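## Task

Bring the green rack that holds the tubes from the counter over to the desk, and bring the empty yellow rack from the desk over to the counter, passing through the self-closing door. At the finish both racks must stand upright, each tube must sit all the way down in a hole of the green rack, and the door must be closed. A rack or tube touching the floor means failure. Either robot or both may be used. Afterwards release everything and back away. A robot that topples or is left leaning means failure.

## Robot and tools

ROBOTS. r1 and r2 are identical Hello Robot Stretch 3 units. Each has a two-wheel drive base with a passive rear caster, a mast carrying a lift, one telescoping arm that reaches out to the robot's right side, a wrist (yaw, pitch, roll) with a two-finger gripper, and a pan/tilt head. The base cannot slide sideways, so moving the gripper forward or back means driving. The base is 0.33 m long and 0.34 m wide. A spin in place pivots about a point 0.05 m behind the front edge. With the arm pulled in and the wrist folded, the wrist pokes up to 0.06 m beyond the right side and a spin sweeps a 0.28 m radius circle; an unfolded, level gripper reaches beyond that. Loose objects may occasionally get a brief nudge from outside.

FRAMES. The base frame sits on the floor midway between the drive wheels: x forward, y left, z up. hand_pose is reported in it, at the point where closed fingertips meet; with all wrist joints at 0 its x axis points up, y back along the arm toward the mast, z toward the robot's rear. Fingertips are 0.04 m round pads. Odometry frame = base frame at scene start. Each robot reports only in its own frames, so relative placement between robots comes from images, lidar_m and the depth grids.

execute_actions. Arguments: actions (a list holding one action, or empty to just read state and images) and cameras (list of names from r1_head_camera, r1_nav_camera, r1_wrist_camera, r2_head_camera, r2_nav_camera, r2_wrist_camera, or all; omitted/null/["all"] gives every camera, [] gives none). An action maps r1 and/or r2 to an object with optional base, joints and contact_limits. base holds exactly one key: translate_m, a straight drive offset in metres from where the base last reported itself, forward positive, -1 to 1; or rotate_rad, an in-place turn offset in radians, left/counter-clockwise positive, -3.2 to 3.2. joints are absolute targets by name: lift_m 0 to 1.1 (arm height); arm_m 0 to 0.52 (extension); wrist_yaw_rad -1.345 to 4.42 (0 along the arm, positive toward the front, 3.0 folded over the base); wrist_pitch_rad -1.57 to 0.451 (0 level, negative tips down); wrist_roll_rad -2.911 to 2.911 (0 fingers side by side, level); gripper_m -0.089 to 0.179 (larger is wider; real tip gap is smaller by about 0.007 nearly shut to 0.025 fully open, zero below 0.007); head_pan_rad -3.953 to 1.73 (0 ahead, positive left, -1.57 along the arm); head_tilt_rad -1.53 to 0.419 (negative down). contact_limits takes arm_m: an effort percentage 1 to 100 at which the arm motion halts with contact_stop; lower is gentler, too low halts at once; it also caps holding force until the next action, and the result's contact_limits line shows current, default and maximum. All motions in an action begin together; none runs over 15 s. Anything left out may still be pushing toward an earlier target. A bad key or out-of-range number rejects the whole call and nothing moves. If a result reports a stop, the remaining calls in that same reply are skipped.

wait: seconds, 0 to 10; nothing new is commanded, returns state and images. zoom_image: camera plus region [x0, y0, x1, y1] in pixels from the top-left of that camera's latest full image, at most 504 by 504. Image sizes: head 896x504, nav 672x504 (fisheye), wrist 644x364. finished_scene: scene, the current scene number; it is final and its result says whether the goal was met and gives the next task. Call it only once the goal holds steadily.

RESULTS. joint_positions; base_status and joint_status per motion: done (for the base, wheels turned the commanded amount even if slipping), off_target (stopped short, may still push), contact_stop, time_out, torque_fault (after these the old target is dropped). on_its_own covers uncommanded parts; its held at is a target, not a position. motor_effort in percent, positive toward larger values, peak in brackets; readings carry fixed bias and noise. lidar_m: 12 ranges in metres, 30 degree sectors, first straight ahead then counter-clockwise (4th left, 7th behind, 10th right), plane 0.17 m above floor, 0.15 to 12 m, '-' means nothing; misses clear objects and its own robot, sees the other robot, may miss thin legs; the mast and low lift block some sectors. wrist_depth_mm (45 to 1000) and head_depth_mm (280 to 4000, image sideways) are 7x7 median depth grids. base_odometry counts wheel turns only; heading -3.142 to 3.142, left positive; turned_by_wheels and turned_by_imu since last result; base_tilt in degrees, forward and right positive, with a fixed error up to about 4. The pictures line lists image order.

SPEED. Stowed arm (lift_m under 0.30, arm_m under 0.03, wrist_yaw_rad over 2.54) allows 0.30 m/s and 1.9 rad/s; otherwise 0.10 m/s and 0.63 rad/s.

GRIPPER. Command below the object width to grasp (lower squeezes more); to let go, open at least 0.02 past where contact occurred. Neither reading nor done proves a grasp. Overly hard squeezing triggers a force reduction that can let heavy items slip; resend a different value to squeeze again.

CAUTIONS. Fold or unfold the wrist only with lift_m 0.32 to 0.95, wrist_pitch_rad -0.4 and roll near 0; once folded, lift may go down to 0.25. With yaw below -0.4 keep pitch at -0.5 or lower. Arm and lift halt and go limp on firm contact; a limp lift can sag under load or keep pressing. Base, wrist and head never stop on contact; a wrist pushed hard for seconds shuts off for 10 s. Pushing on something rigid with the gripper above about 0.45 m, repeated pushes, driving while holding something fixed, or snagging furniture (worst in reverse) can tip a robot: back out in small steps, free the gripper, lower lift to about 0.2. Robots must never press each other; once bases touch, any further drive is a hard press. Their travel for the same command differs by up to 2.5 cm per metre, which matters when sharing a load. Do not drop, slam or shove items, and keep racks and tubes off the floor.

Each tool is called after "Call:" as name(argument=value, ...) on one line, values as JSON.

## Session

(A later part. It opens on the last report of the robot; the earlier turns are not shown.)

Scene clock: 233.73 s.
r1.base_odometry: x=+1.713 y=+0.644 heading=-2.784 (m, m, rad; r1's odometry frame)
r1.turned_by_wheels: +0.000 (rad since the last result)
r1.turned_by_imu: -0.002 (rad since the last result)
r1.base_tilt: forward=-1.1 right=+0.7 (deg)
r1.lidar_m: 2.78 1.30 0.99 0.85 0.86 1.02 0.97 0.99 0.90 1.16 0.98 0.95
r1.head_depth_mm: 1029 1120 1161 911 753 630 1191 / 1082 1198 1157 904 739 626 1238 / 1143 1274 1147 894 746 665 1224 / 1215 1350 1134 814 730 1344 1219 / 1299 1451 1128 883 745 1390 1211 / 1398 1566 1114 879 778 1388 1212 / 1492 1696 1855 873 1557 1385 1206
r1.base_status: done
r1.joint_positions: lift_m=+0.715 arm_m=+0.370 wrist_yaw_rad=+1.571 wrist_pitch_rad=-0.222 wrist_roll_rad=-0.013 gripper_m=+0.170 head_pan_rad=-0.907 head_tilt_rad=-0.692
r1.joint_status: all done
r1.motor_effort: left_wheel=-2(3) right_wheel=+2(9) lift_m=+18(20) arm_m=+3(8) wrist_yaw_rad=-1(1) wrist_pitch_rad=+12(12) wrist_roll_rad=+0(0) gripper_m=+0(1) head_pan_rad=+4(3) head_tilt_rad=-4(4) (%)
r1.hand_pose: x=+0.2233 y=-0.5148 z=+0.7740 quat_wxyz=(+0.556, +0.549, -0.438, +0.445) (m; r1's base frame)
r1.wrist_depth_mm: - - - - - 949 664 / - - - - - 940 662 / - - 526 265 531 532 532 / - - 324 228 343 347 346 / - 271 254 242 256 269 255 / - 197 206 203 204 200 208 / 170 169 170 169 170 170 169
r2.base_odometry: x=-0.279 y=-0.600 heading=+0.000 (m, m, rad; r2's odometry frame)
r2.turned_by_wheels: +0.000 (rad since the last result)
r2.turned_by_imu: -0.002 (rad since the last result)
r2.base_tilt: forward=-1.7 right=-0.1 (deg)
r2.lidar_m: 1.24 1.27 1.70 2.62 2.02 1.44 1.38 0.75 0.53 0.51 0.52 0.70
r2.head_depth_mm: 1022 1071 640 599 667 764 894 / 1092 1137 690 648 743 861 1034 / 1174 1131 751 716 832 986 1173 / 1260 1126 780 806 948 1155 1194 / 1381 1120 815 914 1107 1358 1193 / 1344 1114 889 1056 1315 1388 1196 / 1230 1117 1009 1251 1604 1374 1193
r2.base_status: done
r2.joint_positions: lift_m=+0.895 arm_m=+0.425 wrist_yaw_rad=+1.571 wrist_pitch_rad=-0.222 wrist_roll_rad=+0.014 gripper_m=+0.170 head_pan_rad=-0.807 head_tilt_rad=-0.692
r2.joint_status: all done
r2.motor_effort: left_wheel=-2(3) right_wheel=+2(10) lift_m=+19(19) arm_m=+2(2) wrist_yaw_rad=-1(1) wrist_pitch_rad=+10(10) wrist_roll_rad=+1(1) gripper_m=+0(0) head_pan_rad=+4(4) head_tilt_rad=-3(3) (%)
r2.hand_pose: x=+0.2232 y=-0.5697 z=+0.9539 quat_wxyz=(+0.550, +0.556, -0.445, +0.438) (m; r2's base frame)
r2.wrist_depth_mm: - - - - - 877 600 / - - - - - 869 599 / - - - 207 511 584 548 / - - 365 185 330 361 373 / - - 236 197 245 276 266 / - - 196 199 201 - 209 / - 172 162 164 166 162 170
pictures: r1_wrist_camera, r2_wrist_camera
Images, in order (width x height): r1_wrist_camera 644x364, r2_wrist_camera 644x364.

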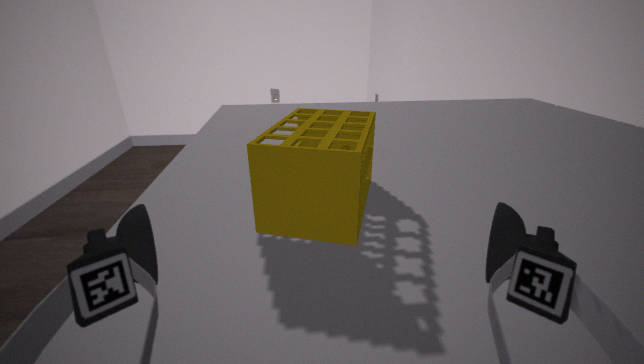

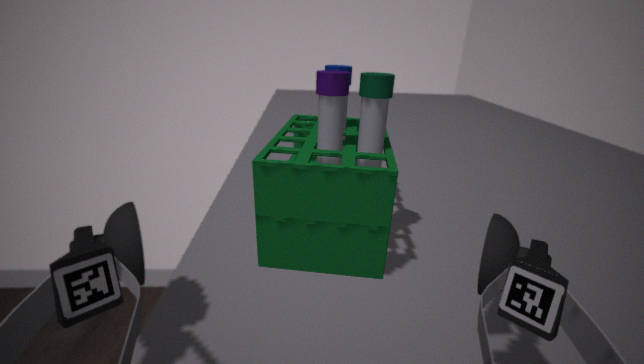

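Call:
execute_actions(actions=[{"r1":{"base":{"translate_m":0.155},"joints":{"arm_m":0.365}},"r2":{"base":{"translate_m":0.115}}}], cameras=["r1_wrist_camera","r2_wrist_camera","r1_head_camera","r2_head_camera"])

Call:
execute_actions(actions=[{"r1":{"joints":{"gripper_m":0.06}},"r2":{"joints":{"gripper_m":0.06}}}], cameras=["r1_wrist_camera","r2_wrist_camera"])

Scene clock: 253.70 s.
r1.base_odometry: x=+1.568 y=+0.590 heading=-2.784 (m, m, rad; r1's odometry frame)
r1.turned_by_wheels: +0.000 (rad since the last result)
r1.turned_by_imu: -0.002 (rad since the last result)
r1.base_tilt: forward=-1.1 right=+0.6 (deg)
r1.lidar_m: 2.63 1.32 1.00 0.95 0.96 1.16 1.12 1.15 0.99 1.15 0.85 1.53
r1.head_depth_mm: 1017 1107 1159 910 691 630 1170 / 1078 1182 1152 906 691 625 1212 / 1137 1261 1153 894 732 649 1225 / 1205 1339 1131 891 731 1313 1228 / 1290 1437 1520 883 726 1359 1212 / 1381 1558 1740 879 761 1392 1210 / 1488 1684 1962 871 1554 1382 1205
r1.base_status: done
r1.joint_positions: lift_m=+0.715 arm_m=+0.365 wrist_yaw_rad=+1.571 wrist_pitch_rad=-0.222 wrist_roll_rad=-0.013 gripper_m=+0.170 head_pan_rad=-0.907 head_tilt_rad=-0.692
r1.joint_status: all done
r1.motor_effort: left_wheel=-2(4) right_wheel=+2(9) lift_m=+18(18) arm_m=-4(3) wrist_yaw_rad=-1(1) wrist_pitch_rad=+12(12) wrist_roll_rad=+0(0) gripper_m=+0(0) head_pan_rad=+3(3) head_tilt_rad=-3(4) (%)
r1.hand_pose: x=+0.2233 y=-0.5103 z=+0.7740 quat_wxyz=(+0.556, +0.549, -0.438, +0.445) (m; r1's base frame)
r1.wrist_depth_mm: - - - - - 941 671 / - - - - - 919 658 / - - 536 535 525 535 525 / - - 348 192 192 347 346 / - 272 245 144 141 270 258 / - 196 109 108 104 201 208 / 167 164 87 82 135 169 169
r2.base_odometry: x=-0.164 y=-0.600 heading=+0.000 (m, m, rad; r2's odometry frame)
r2.turned_by_wheels: +0.000 (rad since the last result)
r2.turned_by_imu: -0.002 (rad since the last result)
r2.base_tilt: forward=-1.7 right=-0.2 (deg)
r2.lidar_m: 1.12 1.16 1.54 2.62 2.19 1.56 1.49 0.74 0.53 0.51 0.52 0.70
r2.head_depth_mm: 1014 1072 666 595 662 757 884 / 1088 1133 788 647 734 855 1021 / 1161 1132 782 703 827 975 1177 / 1269 1123 780 798 945 1149 1196 / 1331 1129 815 906 1096 1360 1198 / 1214 1240 891 1046 1312 1391 1190 / 1116 1176 998 1382 1577 1373 1190
r2.base_status: done
r2.joint_positions: lift_m=+0.895 arm_m=+0.425 wrist_yaw_rad=+1.571 wrist_pitch_rad=-0.222 wrist_roll_rad=+0.014 gripper_m=+0.170 head_pan_rad=-0.807 head_tilt_rad=-0.692
r2.joint_status: not commanded
r2.motor_effort: left_wheel=-2(4) right_wheel=+2(10) lift_m=+18(19) arm_m=+2(1) wrist_yaw_rad=-1(1) wrist_pitch_rad=+10(10) wrist_roll_rad=+0(1) gripper_m=+0(0) head_pan_rad=+4(4) head_tilt_rad=-3(4) (%)
r2.hand_pose: x=+0.2232 y=-0.5697 z=+0.9539 quat_wxyz=(+0.550, +0.556, -0.445, +0.438) (m; r2's base frame)
r2.wrist_depth_mm: 926 932 937 938 965 870 594 / 957 988 - 989 - 881 591 / - - - 89 88 532 548 / - - 366 96 92 360 372 / - - 233 104 100 276 266 / - - 138 107 97 98 209 / - 161 80 78 79 157 170
pictures: r1_head_camera (sideways: a quarter turn clockwise sets it upright), r1_wrist_camera, r2_head_camera (sideways: a quarter turn clockwise sets it upright), r2_wrist_camera
Images, in order (width x height): r1_head_camera 896x504, r1_wrist_camera 644x364, r2_head_camera 896x504, r2_wrist_camera 644x364.

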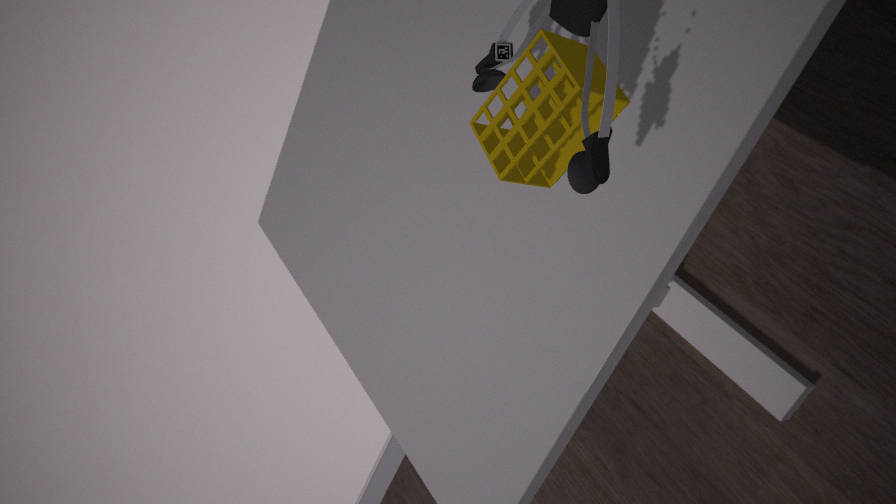

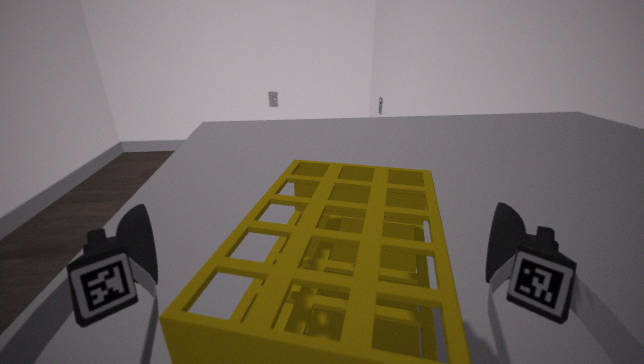

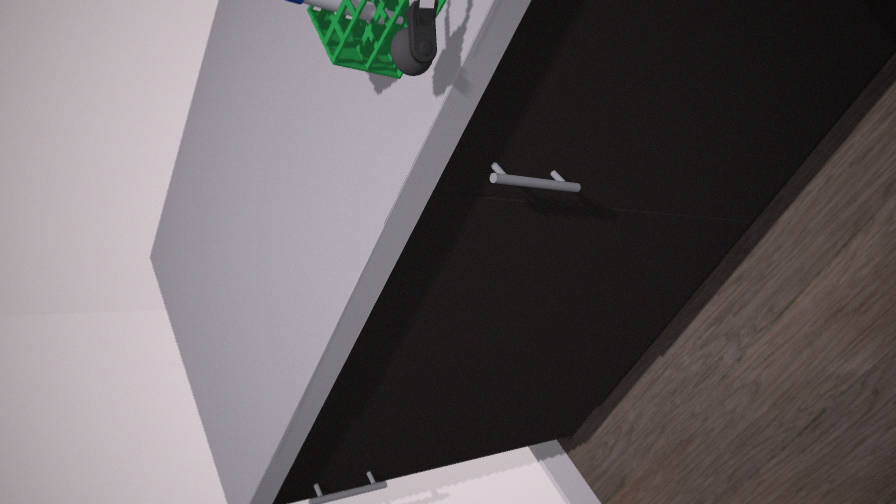

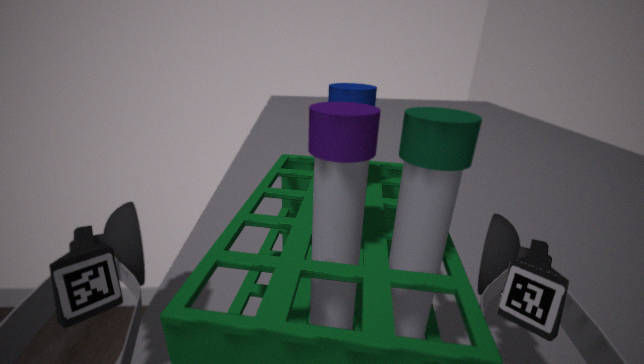

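Scene clock: 255.30 s.
r1.base_odometry: x=+1.568 y=+0.590 heading=-2.784 (m, m, rad; r1's odometry frame)
r1.turned_by_wheels: +0.000 (rad since the last result)
r1.turned_by_imu: +0.000 (rad since the last result)
r1.base_tilt: forward=-1.1 right=+0.5 (deg)
r1.lidar_m: 2.62 1.32 1.00 0.94 0.97 1.16 1.12 1.14 0.99 1.15 0.85 1.54
r1.head_depth_mm: 1018 1108 1163 909 723 628 1166 / 1076 1176 1160 898 703 626 1204 / 1131 1252 1152 895 716 650 1224 / 1208 1338 1132 886 730 1320 1218 / 1290 1449 1520 881 726 1361 1212 / 1380 1557 1745 874 761 1398 1211 / 1473 1696 1949 870 1550 1385 1211
r1.base_status: not commanded
r1.joint_positions: lift_m=+0.715 arm_m=+0.365 wrist_yaw_rad=+1.571 wrist_pitch_rad=-0.215 wrist_roll_rad=-0.013 gripper_m=+0.060 head_pan_rad=-0.907 head_tilt_rad=-0.692
r1.joint_status: all done
r1.motor_effort: left_wheel=-2(3) right_wheel=+3(2) lift_m=+18(19) arm_m=-4(4) wrist_yaw_rad=+0(1) wrist_pitch_rad=+8(12) wrist_roll_rad=+0(0) gripper_m=-12(87) head_pan_rad=+3(3) head_tilt_rad=-4(3) (%)
r1.hand_pose: x=+0.2238 y=-0.5103 z=+0.7757 quat_wxyz=(+0.554, +0.548, -0.439, +0.447) (m; r1's base frame)
r1.wrist_depth_mm: - - - - - 923 650 / - - - - - 916 659 / - - 552 555 550 552 551 / - - 355 203 208 354 354 / - 261 135 143 203 262 263 / - 207 141 120 143 207 207 / 178 172 160 132 166 171 171
r2.base_odometry: x=-0.164 y=-0.600 heading=+0.000 (m, m, rad; r2's odometry frame)
r2.turned_by_wheels: +0.000 (rad since the last result)
r2.turned_by_imu: +0.000 (rad since the last result)
r2.base_tilt: forward=-1.6 right=-0.2 (deg)
r2.lidar_m: 1.12 1.16 1.54 2.63 2.19 1.56 1.49 0.74 0.53 0.50 0.52 0.70
r2.head_depth_mm: 1015 1070 648 599 662 759 883 / 1093 1129 788 644 737 854 1020 / 1173 1135 785 706 825 978 1180 / 1263 1124 782 797 941 1145 1198 / 1323 1120 813 909 1099 1357 1199 / 1216 1234 889 1049 1306 1380 1191 / 1117 1175 1006 1382 1565 1383 1190
r2.base_status: not commanded
r2.joint_positions: lift_m=+0.895 arm_m=+0.425 wrist_yaw_rad=+1.571 wrist_pitch_rad=-0.215 wrist_roll_rad=+0.014 gripper_m=+0.061 head_pan_rad=-0.807 head_tilt_rad=-0.692
r2.joint_status: all done
r2.motor_effort: left_wheel=-2(3) right_wheel=+3(4) lift_m=+19(19) arm_m=+1(2) wrist_yaw_rad=-1(1) wrist_pitch_rad=+7(10) wrist_roll_rad=+1(0) gripper_m=-16(88) head_pan_rad=+4(4) head_tilt_rad=-3(4) (%)
r2.hand_pose: x=+0.2238 y=-0.5698 z=+0.9556 quat_wxyz=(+0.548, +0.554, -0.447, +0.439) (m; r2's base frame)
r2.wrist_depth_mm: 920 921 943 954 960 869 601 / 970 976 - - - 870 599 / - - - 132 117 609 559 / - - 374 142 168 375 382 / - - 125 134 129 268 271 / - - 131 112 103 209 211 / - 166 147 121 162 169 172
pictures: r1_wrist_camera, r2_wrist_camera
Images, in order (width x height): r1_wrist_camera 644x364, r2_wrist_camera 644x364.

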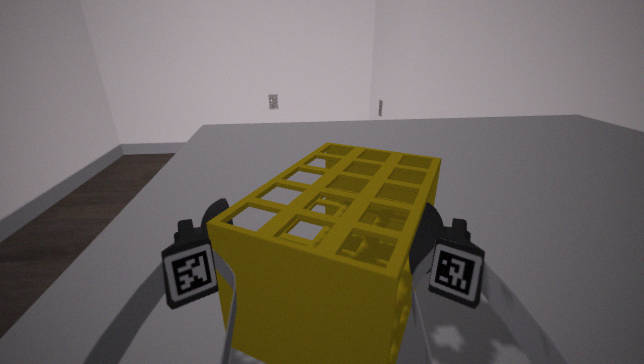

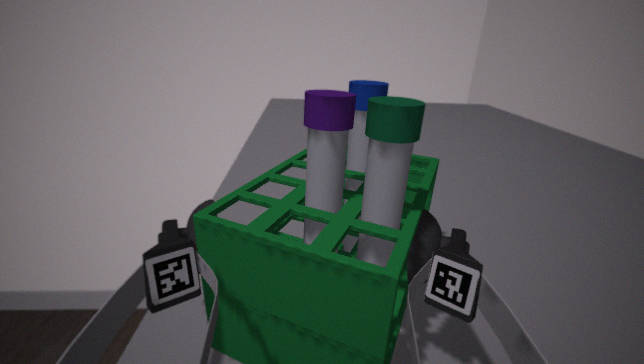

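Call:
execute_actions(actions=[{"r1":{"joints":{"gripper_m":0.15}},"r2":{"joints":{"gripper_m":0.15}}}], cameras=[])

Call:
execute_actions(actions=[{"r1":{"base":{"translate_m":0.06}},"r2":{"base":{"translate_m":0.06}}}], cameras=[])

Call:
execute_actions(actions=[{"r1":{"joints":{"gripper_m":0.055}},"r2":{"joints":{"gripper_m":0.055}}}], cameras=["r1_wrist_camera","r2_wrist_camera","r1_head_camera"])

Scene clock: 268.10 s.
r1.base_odometry: x=+1.568 y=+0.590 heading=-2.784 (m, m, rad; r1's odometry frame)
r1.turned_by_wheels: +0.000 (rad since the last result)
r1.turned_by_imu: -0.001 (rad since the last result)
r1.base_tilt: forward=-1.2 right=+0.7 (deg)
r1.lidar_m: 2.63 1.32 1.00 0.94 0.97 1.16 1.12 1.15 0.99 1.15 0.85 1.54
r1.head_depth_mm: 1020 1116 1160 905 744 630 1169 / 1072 1177 1153 902 702 626 1219 / 1140 1257 1145 898 753 649 1223 / 1206 1338 1132 890 731 1319 1219 / 1291 1439 1528 883 726 1358 1212 / 1375 1564 1752 877 759 1394 1210 / 1485 1696 1983 869 1551 1377 1206
r1.base_status: not commanded
r1.joint_positions: lift_m=+0.715 arm_m=+0.365 wrist_yaw_rad=+1.571 wrist_pitch_rad=-0.217 wrist_roll_rad=-0.013 gripper_m=+0.150 head_pan_rad=-0.907 head_tilt_rad=-0.692
r1.joint_status: all done
r1.motor_effort: left_wheel=-2(2) right_wheel=+2(3) lift_m=+18(18) arm_m=-4(4) wrist_yaw_rad=-1(1) wrist_pitch_rad=+10(10) wrist_roll_rad=+0(0) gripper_m=+0(81) head_pan_rad=+2(3) head_tilt_rad=-4(3) (%)
r1.hand_pose: x=+0.2236 y=-0.5103 z=+0.7751 quat_wxyz=(+0.555, +0.548, -0.439, +0.446) (m; r1's base frame)
r1.wrist_depth_mm: - - - - - 926 660 / - - - - - 920 653 / - - 543 543 538 534 532 / - - 348 327 198 327 350 / - 275 260 133 144 259 261 / - - 206 132 111 - 206 / 177 172 171 145 120 170 170
r2.base_odometry: x=-0.164 y=-0.600 heading=+0.000 (m, m, rad; r2's odometry frame)
r2.turned_by_wheels: +0.000 (rad since the last result)
r2.turned_by_imu: -0.001 (rad since the last result)
r2.base_tilt: forward=-1.7 right=-0.1 (deg)
r2.lidar_m: 1.12 1.15 1.54 2.62 2.20 1.56 1.49 0.74 0.53 0.51 0.52 0.70
r2.head_depth_mm: 1019 1071 661 592 663 759 885 / 1085 1125 788 645 735 855 1023 / 1168 1134 784 706 825 976 1175 / 1261 1121 780 799 938 1147 1198 / 1326 1122 815 906 1096 1358 1195 / 1215 1238 891 1046 1309 1399 1197 / 1110 1171 1001 1372 1553 1390 1198
r2.base_status: not commanded
r2.joint_positions: lift_m=+0.895 arm_m=+0.425 wrist_yaw_rad=+1.571 wrist_pitch_rad=-0.217 wrist_roll_rad=+0.014 gripper_m=+0.150 head_pan_rad=-0.807 head_tilt_rad=-0.692
r2.joint_status: all done
r2.motor_effort: left_wheel=-2(2) right_wheel=+3(3) lift_m=+19(19) arm_m=+1(1) wrist_yaw_rad=-1(1) wrist_pitch_rad=+8(8) wrist_roll_rad=+1(0) gripper_m=-1(84) head_pan_rad=+4(4) head_tilt_rad=-3(3) (%)
r2.hand_pose: x=+0.2237 y=-0.5698 z=+0.9551 quat_wxyz=(+0.548, +0.554, -0.446, +0.439) (m; r2's base frame)
r2.wrist_depth_mm: 929 922 939 938 966 873 596 / 960 979 - - - 867 592 / - - - 163 117 607 551 / - - 370 140 165 369 379 / - - 125 133 168 281 270 / - 204 132 111 188 - 210 / - 171 146 121 162 169 172
pictures: none
No camera images: the call's "cameras" was empty. Leave "cameras" out to get every camera's image.

Scene clock: 269.93 s.
r1.base_odometry: x=+1.511 y=+0.569 heading=-2.784 (m, m, rad; r1's odometry frame)
r1.turned_by_wheels: +0.000 (rad since the last result)
r1.turned_by_imu: -0.001 (rad since the last result)
r1.base_tilt: forward=-1.1 right=+0.5 (deg)
r1.lidar_m: 2.57 1.32 1.01 0.95 0.97 1.16 1.18 1.06 1.03 1.15 0.81 1.52
r1.head_depth_mm: 1013 1111 1156 910 739 630 1168 / 1067 1169 1155 909 704 624 1205 / 1134 1248 1144 895 751 650 1229 / 1201 1337 1138 888 729 1322 1221 / 1276 1437 1583 884 725 1369 1217 / 1368 1552 1780 878 765 1390 1202 / 1469 1678 1959 1969 1548 1382 1207
r1.base_status: done
r1.joint_positions: lift_m=+0.715 arm_m=+0.365 wrist_yaw_rad=+1.571 wrist_pitch_rad=-0.218 wrist_roll_rad=-0.013 gripper_m=+0.150 head_pan_rad=-0.907 head_tilt_rad=-0.692
r1.joint_status: not commanded
r1.motor_effort: left_wheel=-2(5) right_wheel=+3(8) lift_m=+18(18) arm_m=-4(4) wrist_yaw_rad=+0(1) wrist_pitch_rad=+9(10) wrist_roll_rad=+0(0) gripper_m=+1(0) head_pan_rad=+3(3) head_tilt_rad=-4(4) (%)
r1.hand_pose: x=+0.2236 y=-0.5103 z=+0.7751 quat_wxyz=(+0.555, +0.548, -0.439, +0.446) (m; r1's base frame)
r1.wrist_depth_mm: - - - - - 922 651 / - - - - - 924 659 / - - - 542 545 541 535 / - - 352 327 198 327 351 / - 274 260 133 144 258 259 / - - 206 131 111 190 205 / 175 171 171 144 120 170 170
r2.base_odometry: x=-0.104 y=-0.600 heading=+0.000 (m, m, rad; r2's odometry frame)
r2.turned_by_wheels: +0.000 (rad since the last result)
r2.turned_by_imu: -0.001 (rad since the last result)
r2.base_tilt: forward=-1.8 right=-0.3 (deg)
r2.lidar_m: 1.06 1.10 1.46 2.63 2.28 1.62 1.55 0.74 0.53 0.50 0.52 0.69
r2.head_depth_mm: 1015 1072 789 596 660 754 884 / 1085 1127 786 646 722 851 1020 / 1174 1131 784 709 824 973 1180 / 1260 1126 779 795 937 1146 1199 / 1271 1122 813 902 1086 1361 1193 / 1151 1207 883 1043 1304 1374 1195 / 1055 1135 1000 1361 1531 1377 1184
r2.base_status: done
r2.joint_positions: lift_m=+0.895 arm_m=+0.425 wrist_yaw_rad=+1.571 wrist_pitch_rad=-0.217 wrist_roll_rad=+0.014 gripper_m=+0.150 head_pan_rad=-0.807 head_tilt_rad=-0.692
r2.joint_status: not commanded
r2.motor_effort: left_wheel=-2(3) right_wheel=+2(9) lift_m=+19(19) arm_m=+1(1) wrist_yaw_rad=+0(1) wrist_pitch_rad=+8(8) wrist_roll_rad=+0(1) gripper_m=-1(1) head_pan_rad=+4(4) head_tilt_rad=-4(3) (%)
r2.hand_pose: x=+0.2237 y=-0.5698 z=+0.9551 quat_wxyz=(+0.548, +0.554, -0.446, +0.439) (m; r2's base frame)
r2.wrist_depth_mm: 875 877 888 894 908 878 594 / 906 938 959 962 955 858 588 / 975 989 994 447 118 598 555 / - - 372 88 78 342 380 / - - 241 95 83 267 270 / - 143 103 97 88 104 210 / - 167 80 104 95 159 172
pictures: none
No camera images: the call's "cameras" was empty. Leave "cameras" out to get every camera's image.

Scene clock: 271.57 s.
r1.base_odometry: x=+1.511 y=+0.569 heading=-2.784 (m, m, rad; r1's odometry frame)
r1.turned_by_wheels: +0.000 (rad since the last result)
r1.turned_by_imu: +0.000 (rad since the last result)
r1.base_tilt: forward=-1.1 right=+0.6 (deg)
r1.lidar_m: 2.57 1.33 1.01 0.95 0.97 1.16 1.18 1.06 1.03 1.15 0.81 1.53
r1.head_depth_mm: 1014 1107 1156 911 725 629 1162 / 1068 1173 1157 904 702 625 1203 / 1129 1249 1150 901 720 649 1222 / 1209 1332 1139 890 730 1317 1222 / 1282 1433 1572 881 727 1373 1214 / 1370 1543 1785 875 765 1388 1199 / 1480 1680 1955 1968 1543 1385 1209
r1.base_status: not commanded
r1.joint_positions: lift_m=+0.715 arm_m=+0.365 wrist_yaw_rad=+1.571 wrist_pitch_rad=-0.215 wrist_roll_rad=-0.013 gripper_m=+0.056 head_pan_rad=-0.907 head_tilt_rad=-0.692
r1.joint_status: all done
r1.motor_effort: left_wheel=-2(2) right_wheel=+2(2) lift_m=+18(19) arm_m=-4(4) wrist_yaw_rad=-1(1) wrist_pitch_rad=+8(10) wrist_roll_rad=+0(0) gripper_m=-15(89) head_pan_rad=+4(3) head_tilt_rad=-4(4) (%)
r1.hand_pose: x=+0.2238 y=-0.5103 z=+0.7757 quat_wxyz=(+0.554, +0.548, -0.439, +0.447) (m; r1's base frame)
r1.wrist_depth_mm: - - - - - 911 651 / - - - - - 926 656 / - - - 550 555 548 551 / - - 358 197 191 358 354 / - 262 139 133 191 260 262 / 226 217 149 127 117 211 207 / 172 171 166 140 160 171 172
r2.base_odometry: x=-0.104 y=-0.600 heading=+0.000 (m, m, rad; r2's odometry frame)
r2.turned_by_wheels: +0.000 (rad since the last result)
r2.turned_by_imu: +0.000 (rad since the last result)
r2.base_tilt: forward=-1.5 right=-0.1 (deg)
r2.lidar_m: 1.07 1.09 1.46 2.62 2.28 1.62 1.55 0.74 0.53 0.50 0.52 0.70
r2.head_depth_mm: 1010 1075 646 598 660 754 884 / 1091 1136 787 645 720 850 1020 / 1163 1131 784 707 825 973 1173 / 1258 1126 783 793 934 1143 1193 / 1259 1122 815 904 1090 1364 1197 / 1156 1202 885 1039 1297 1386 1196 / 1056 1125 998 1358 1525 1375 1196
r2.base_status: not commanded
r2.joint_positions: lift_m=+0.895 arm_m=+0.425 wrist_yaw_rad=+1.571 wrist_pitch_rad=-0.210 wrist_roll_rad=+0.012 gripper_m=+0.056 head_pan_rad=-0.807 head_tilt_rad=-0.692
r2.joint_status: all done
r2.motor_effort: left_wheel=-2(7) right_wheel=+2(8) lift_m=+19(19) arm_m=+1(1) wrist_yaw_rad=-1(3) wrist_pitch_rad=+5(8) wrist_roll_rad=+2(3) gripper_m=-18(97) head_pan_rad=+4(5) head_tilt_rad=-4(4) (%)
r2.hand_pose: x=+0.2242 y=-0.5699 z=+0.9568 quat_wxyz=(+0.547, +0.552, -0.448, +0.442) (m; r2's base frame)
r2.wrist_depth_mm: 863 881 891 889 917 847 597 / 919 936 949 946 959 856 594 / 977 979 994 219 112 637 565 / - - 376 136 143 378 394 / - - 120 123 129 270 276 / - - 129 112 103 211 213 / - 164 143 121 164 172 174
pictures: r1_head_camera (sideways: a quarter turn clockwise sets it upright), r1_wrist_camera, r2_wrist_camera
Images, in order (width x height): r1_head_camera 896x504, r1_wrist_camera 644x364, r2_wrist_camera 644x364.

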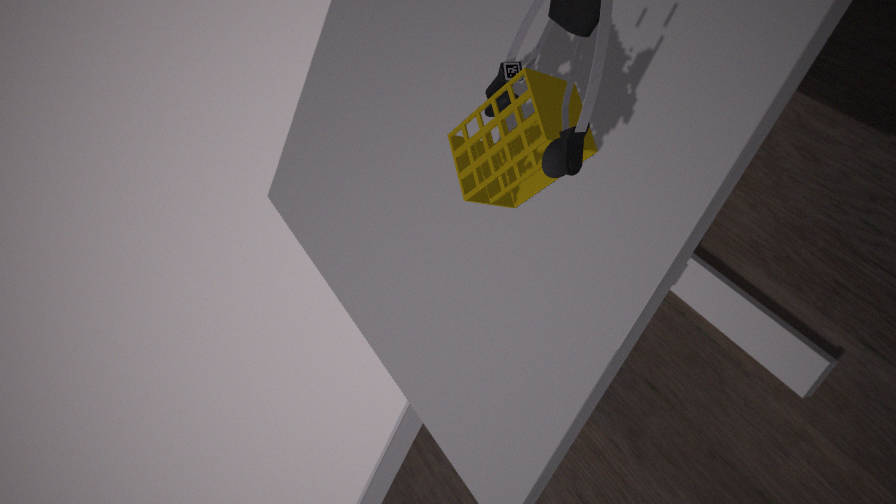

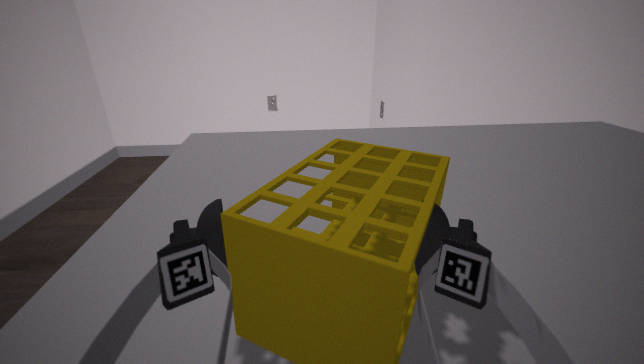

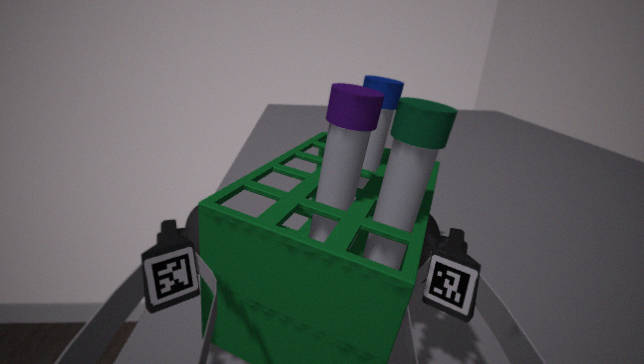

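Call:
execute_actions(actions=[{"r1":{"joints":{"lift_m":0.76}},"r2":{"joints":{"gripper_m":0.17}}}], cameras=["r1_wrist_camera","r2_wrist_camera","r1_head_camera","r2_head_camera"])

Scene clock: 280.40 s.
r1.base_odometry: x=+1.512 y=+0.569 heading=-2.784 (m, m, rad; r1's odometry frame)
r1.turned_by_wheels: +0.000 (rad since the last result)
r1.turned_by_imu: -0.001 (rad since the last result)
r1.base_tilt: forward=-1.1 right=+0.5 (deg)
r1.lidar_m: 2.57 1.33 1.01 0.95 0.97 1.16 1.18 1.06 1.04 1.15 0.81 1.53
r1.head_depth_mm: 1014 1110 1153 920 722 628 1167 / 1071 1171 1157 877 701 625 1211 / 1131 1250 1151 775 718 651 1229 / 1209 1331 1138 891 731 1322 1221 / 1276 1441 1581 880 725 1362 1216 / 1371 1539 1770 874 760 1393 1197 / 1471 1673 1955 1980 1546 1382 1203
r1.base_status: not commanded
r1.joint_positions: lift_m=+0.760 arm_m=+0.365 wrist_yaw_rad=+1.571 wrist_pitch_rad=-0.221 wrist_roll_rad=-0.013 gripper_m=+0.056 head_pan_rad=-0.907 head_tilt_rad=-0.692
r1.joint_status: all done
r1.motor_effort: left_wheel=-2(2) right_wheel=+2(2) lift_m=+26(25) arm_m=-4(4) wrist_yaw_rad=-1(1) wrist_pitch_rad=+12(12) wrist_roll_rad=+0(0) gripper_m=-14(15) head_pan_rad=+3(3) head_tilt_rad=-4(4) (%)
r1.hand_pose: x=+0.2233 y=-0.5103 z=+0.8188 quat_wxyz=(+0.555, +0.549, -0.438, +0.445) (m; r1's base frame)
r1.wrist_depth_mm: - - - - - 904 649 / - - - - - 911 644 / - - - - - 876 627 / - - 448 198 202 449 446 / - - 139 133 186 333 333 / - 278 149 128 117 265 263 / - 221 213 139 207 221 220
r2.base_odometry: x=-0.104 y=-0.600 heading=+0.000 (m, m, rad; r2's odometry frame)
r2.turned_by_wheels: +0.000 (rad since the last result)
r2.turned_by_imu: -0.001 (rad since the last result)
r2.base_tilt: forward=-1.6 right=-0.1 (deg)
r2.lidar_m: 1.06 1.09 1.46 2.63 2.29 1.62 1.55 0.74 0.53 0.50 0.52 0.70
r2.head_depth_mm: 1009 1078 650 587 658 756 883 / 1088 1130 787 644 721 853 1016 / 1160 1130 784 709 823 973 1183 / 1259 1125 781 792 940 1142 1200 / 1264 1121 814 900 1087 1354 1199 / 1152 1202 886 1046 1303 1391 1201 / 1056 1130 999 1359 1534 1379 1190
r2.base_status: not commanded
r2.joint_positions: lift_m=+0.895 arm_m=+0.425 wrist_yaw_rad=+1.571 wrist_pitch_rad=-0.214 wrist_roll_rad=+0.012 gripper_m=+0.170 head_pan_rad=-0.807 head_tilt_rad=-0.692
r2.joint_status: all done
r2.motor_effort: left_wheel=-2(2) right_wheel=+2(2) lift_m=+19(19) arm_m=+1(1) wrist_yaw_rad=-1(1) wrist_pitch_rad=+7(7) wrist_roll_rad=+2(2) gripper_m=+0(85) head_pan_rad=+4(4) head_tilt_rad=-4(3) (%)
r2.hand_pose: x=+0.2239 y=-0.5699 z=+0.9558 quat_wxyz=(+0.548, +0.553, -0.446, +0.440) (m; r2's base frame)
r2.wrist_depth_mm: 870 878 895 907 905 871 592 / 910 941 935 944 951 853 594 / 972 988 986 165 118 626 567 / - - 375 143 168 373 384 / - - 125 134 229 282 273 / - - 131 113 190 - 213 / - 174 144 122 163 165 173
pictures: r1_head_camera (sideways: a quarter turn clockwise sets it upright), r1_wrist_camera, r2_head_camera (sideways: a quarter turn clockwise sets it upright), r2_wrist_camera
Images, in order (width x height): r1_head_camera 896x504, r1_wrist_camera 644x364, r2_head_camera 896x504, r2_wrist_camera 644x364.

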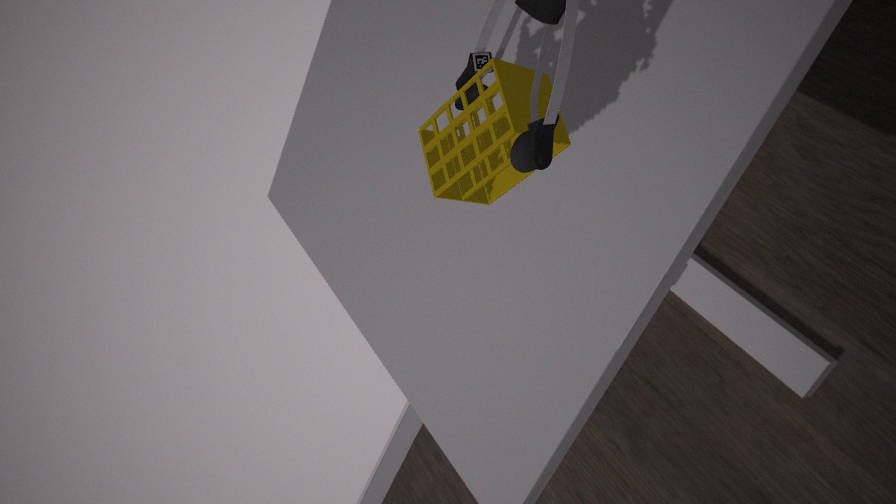

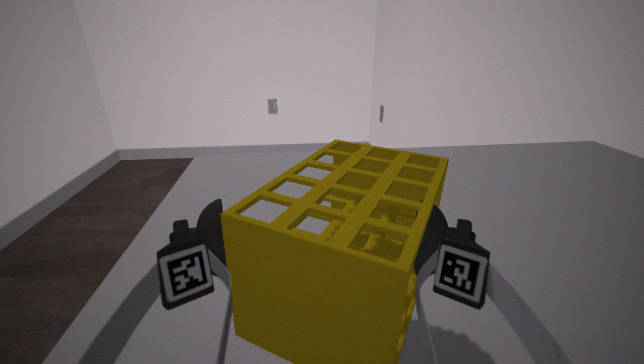

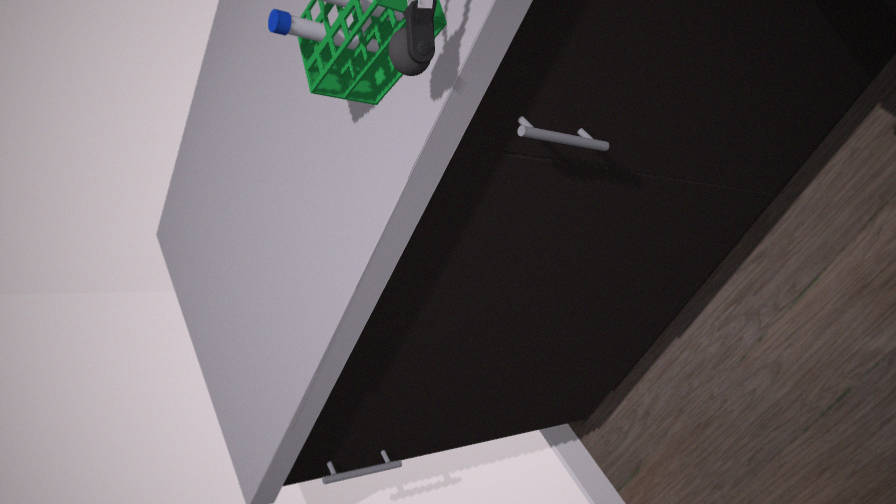

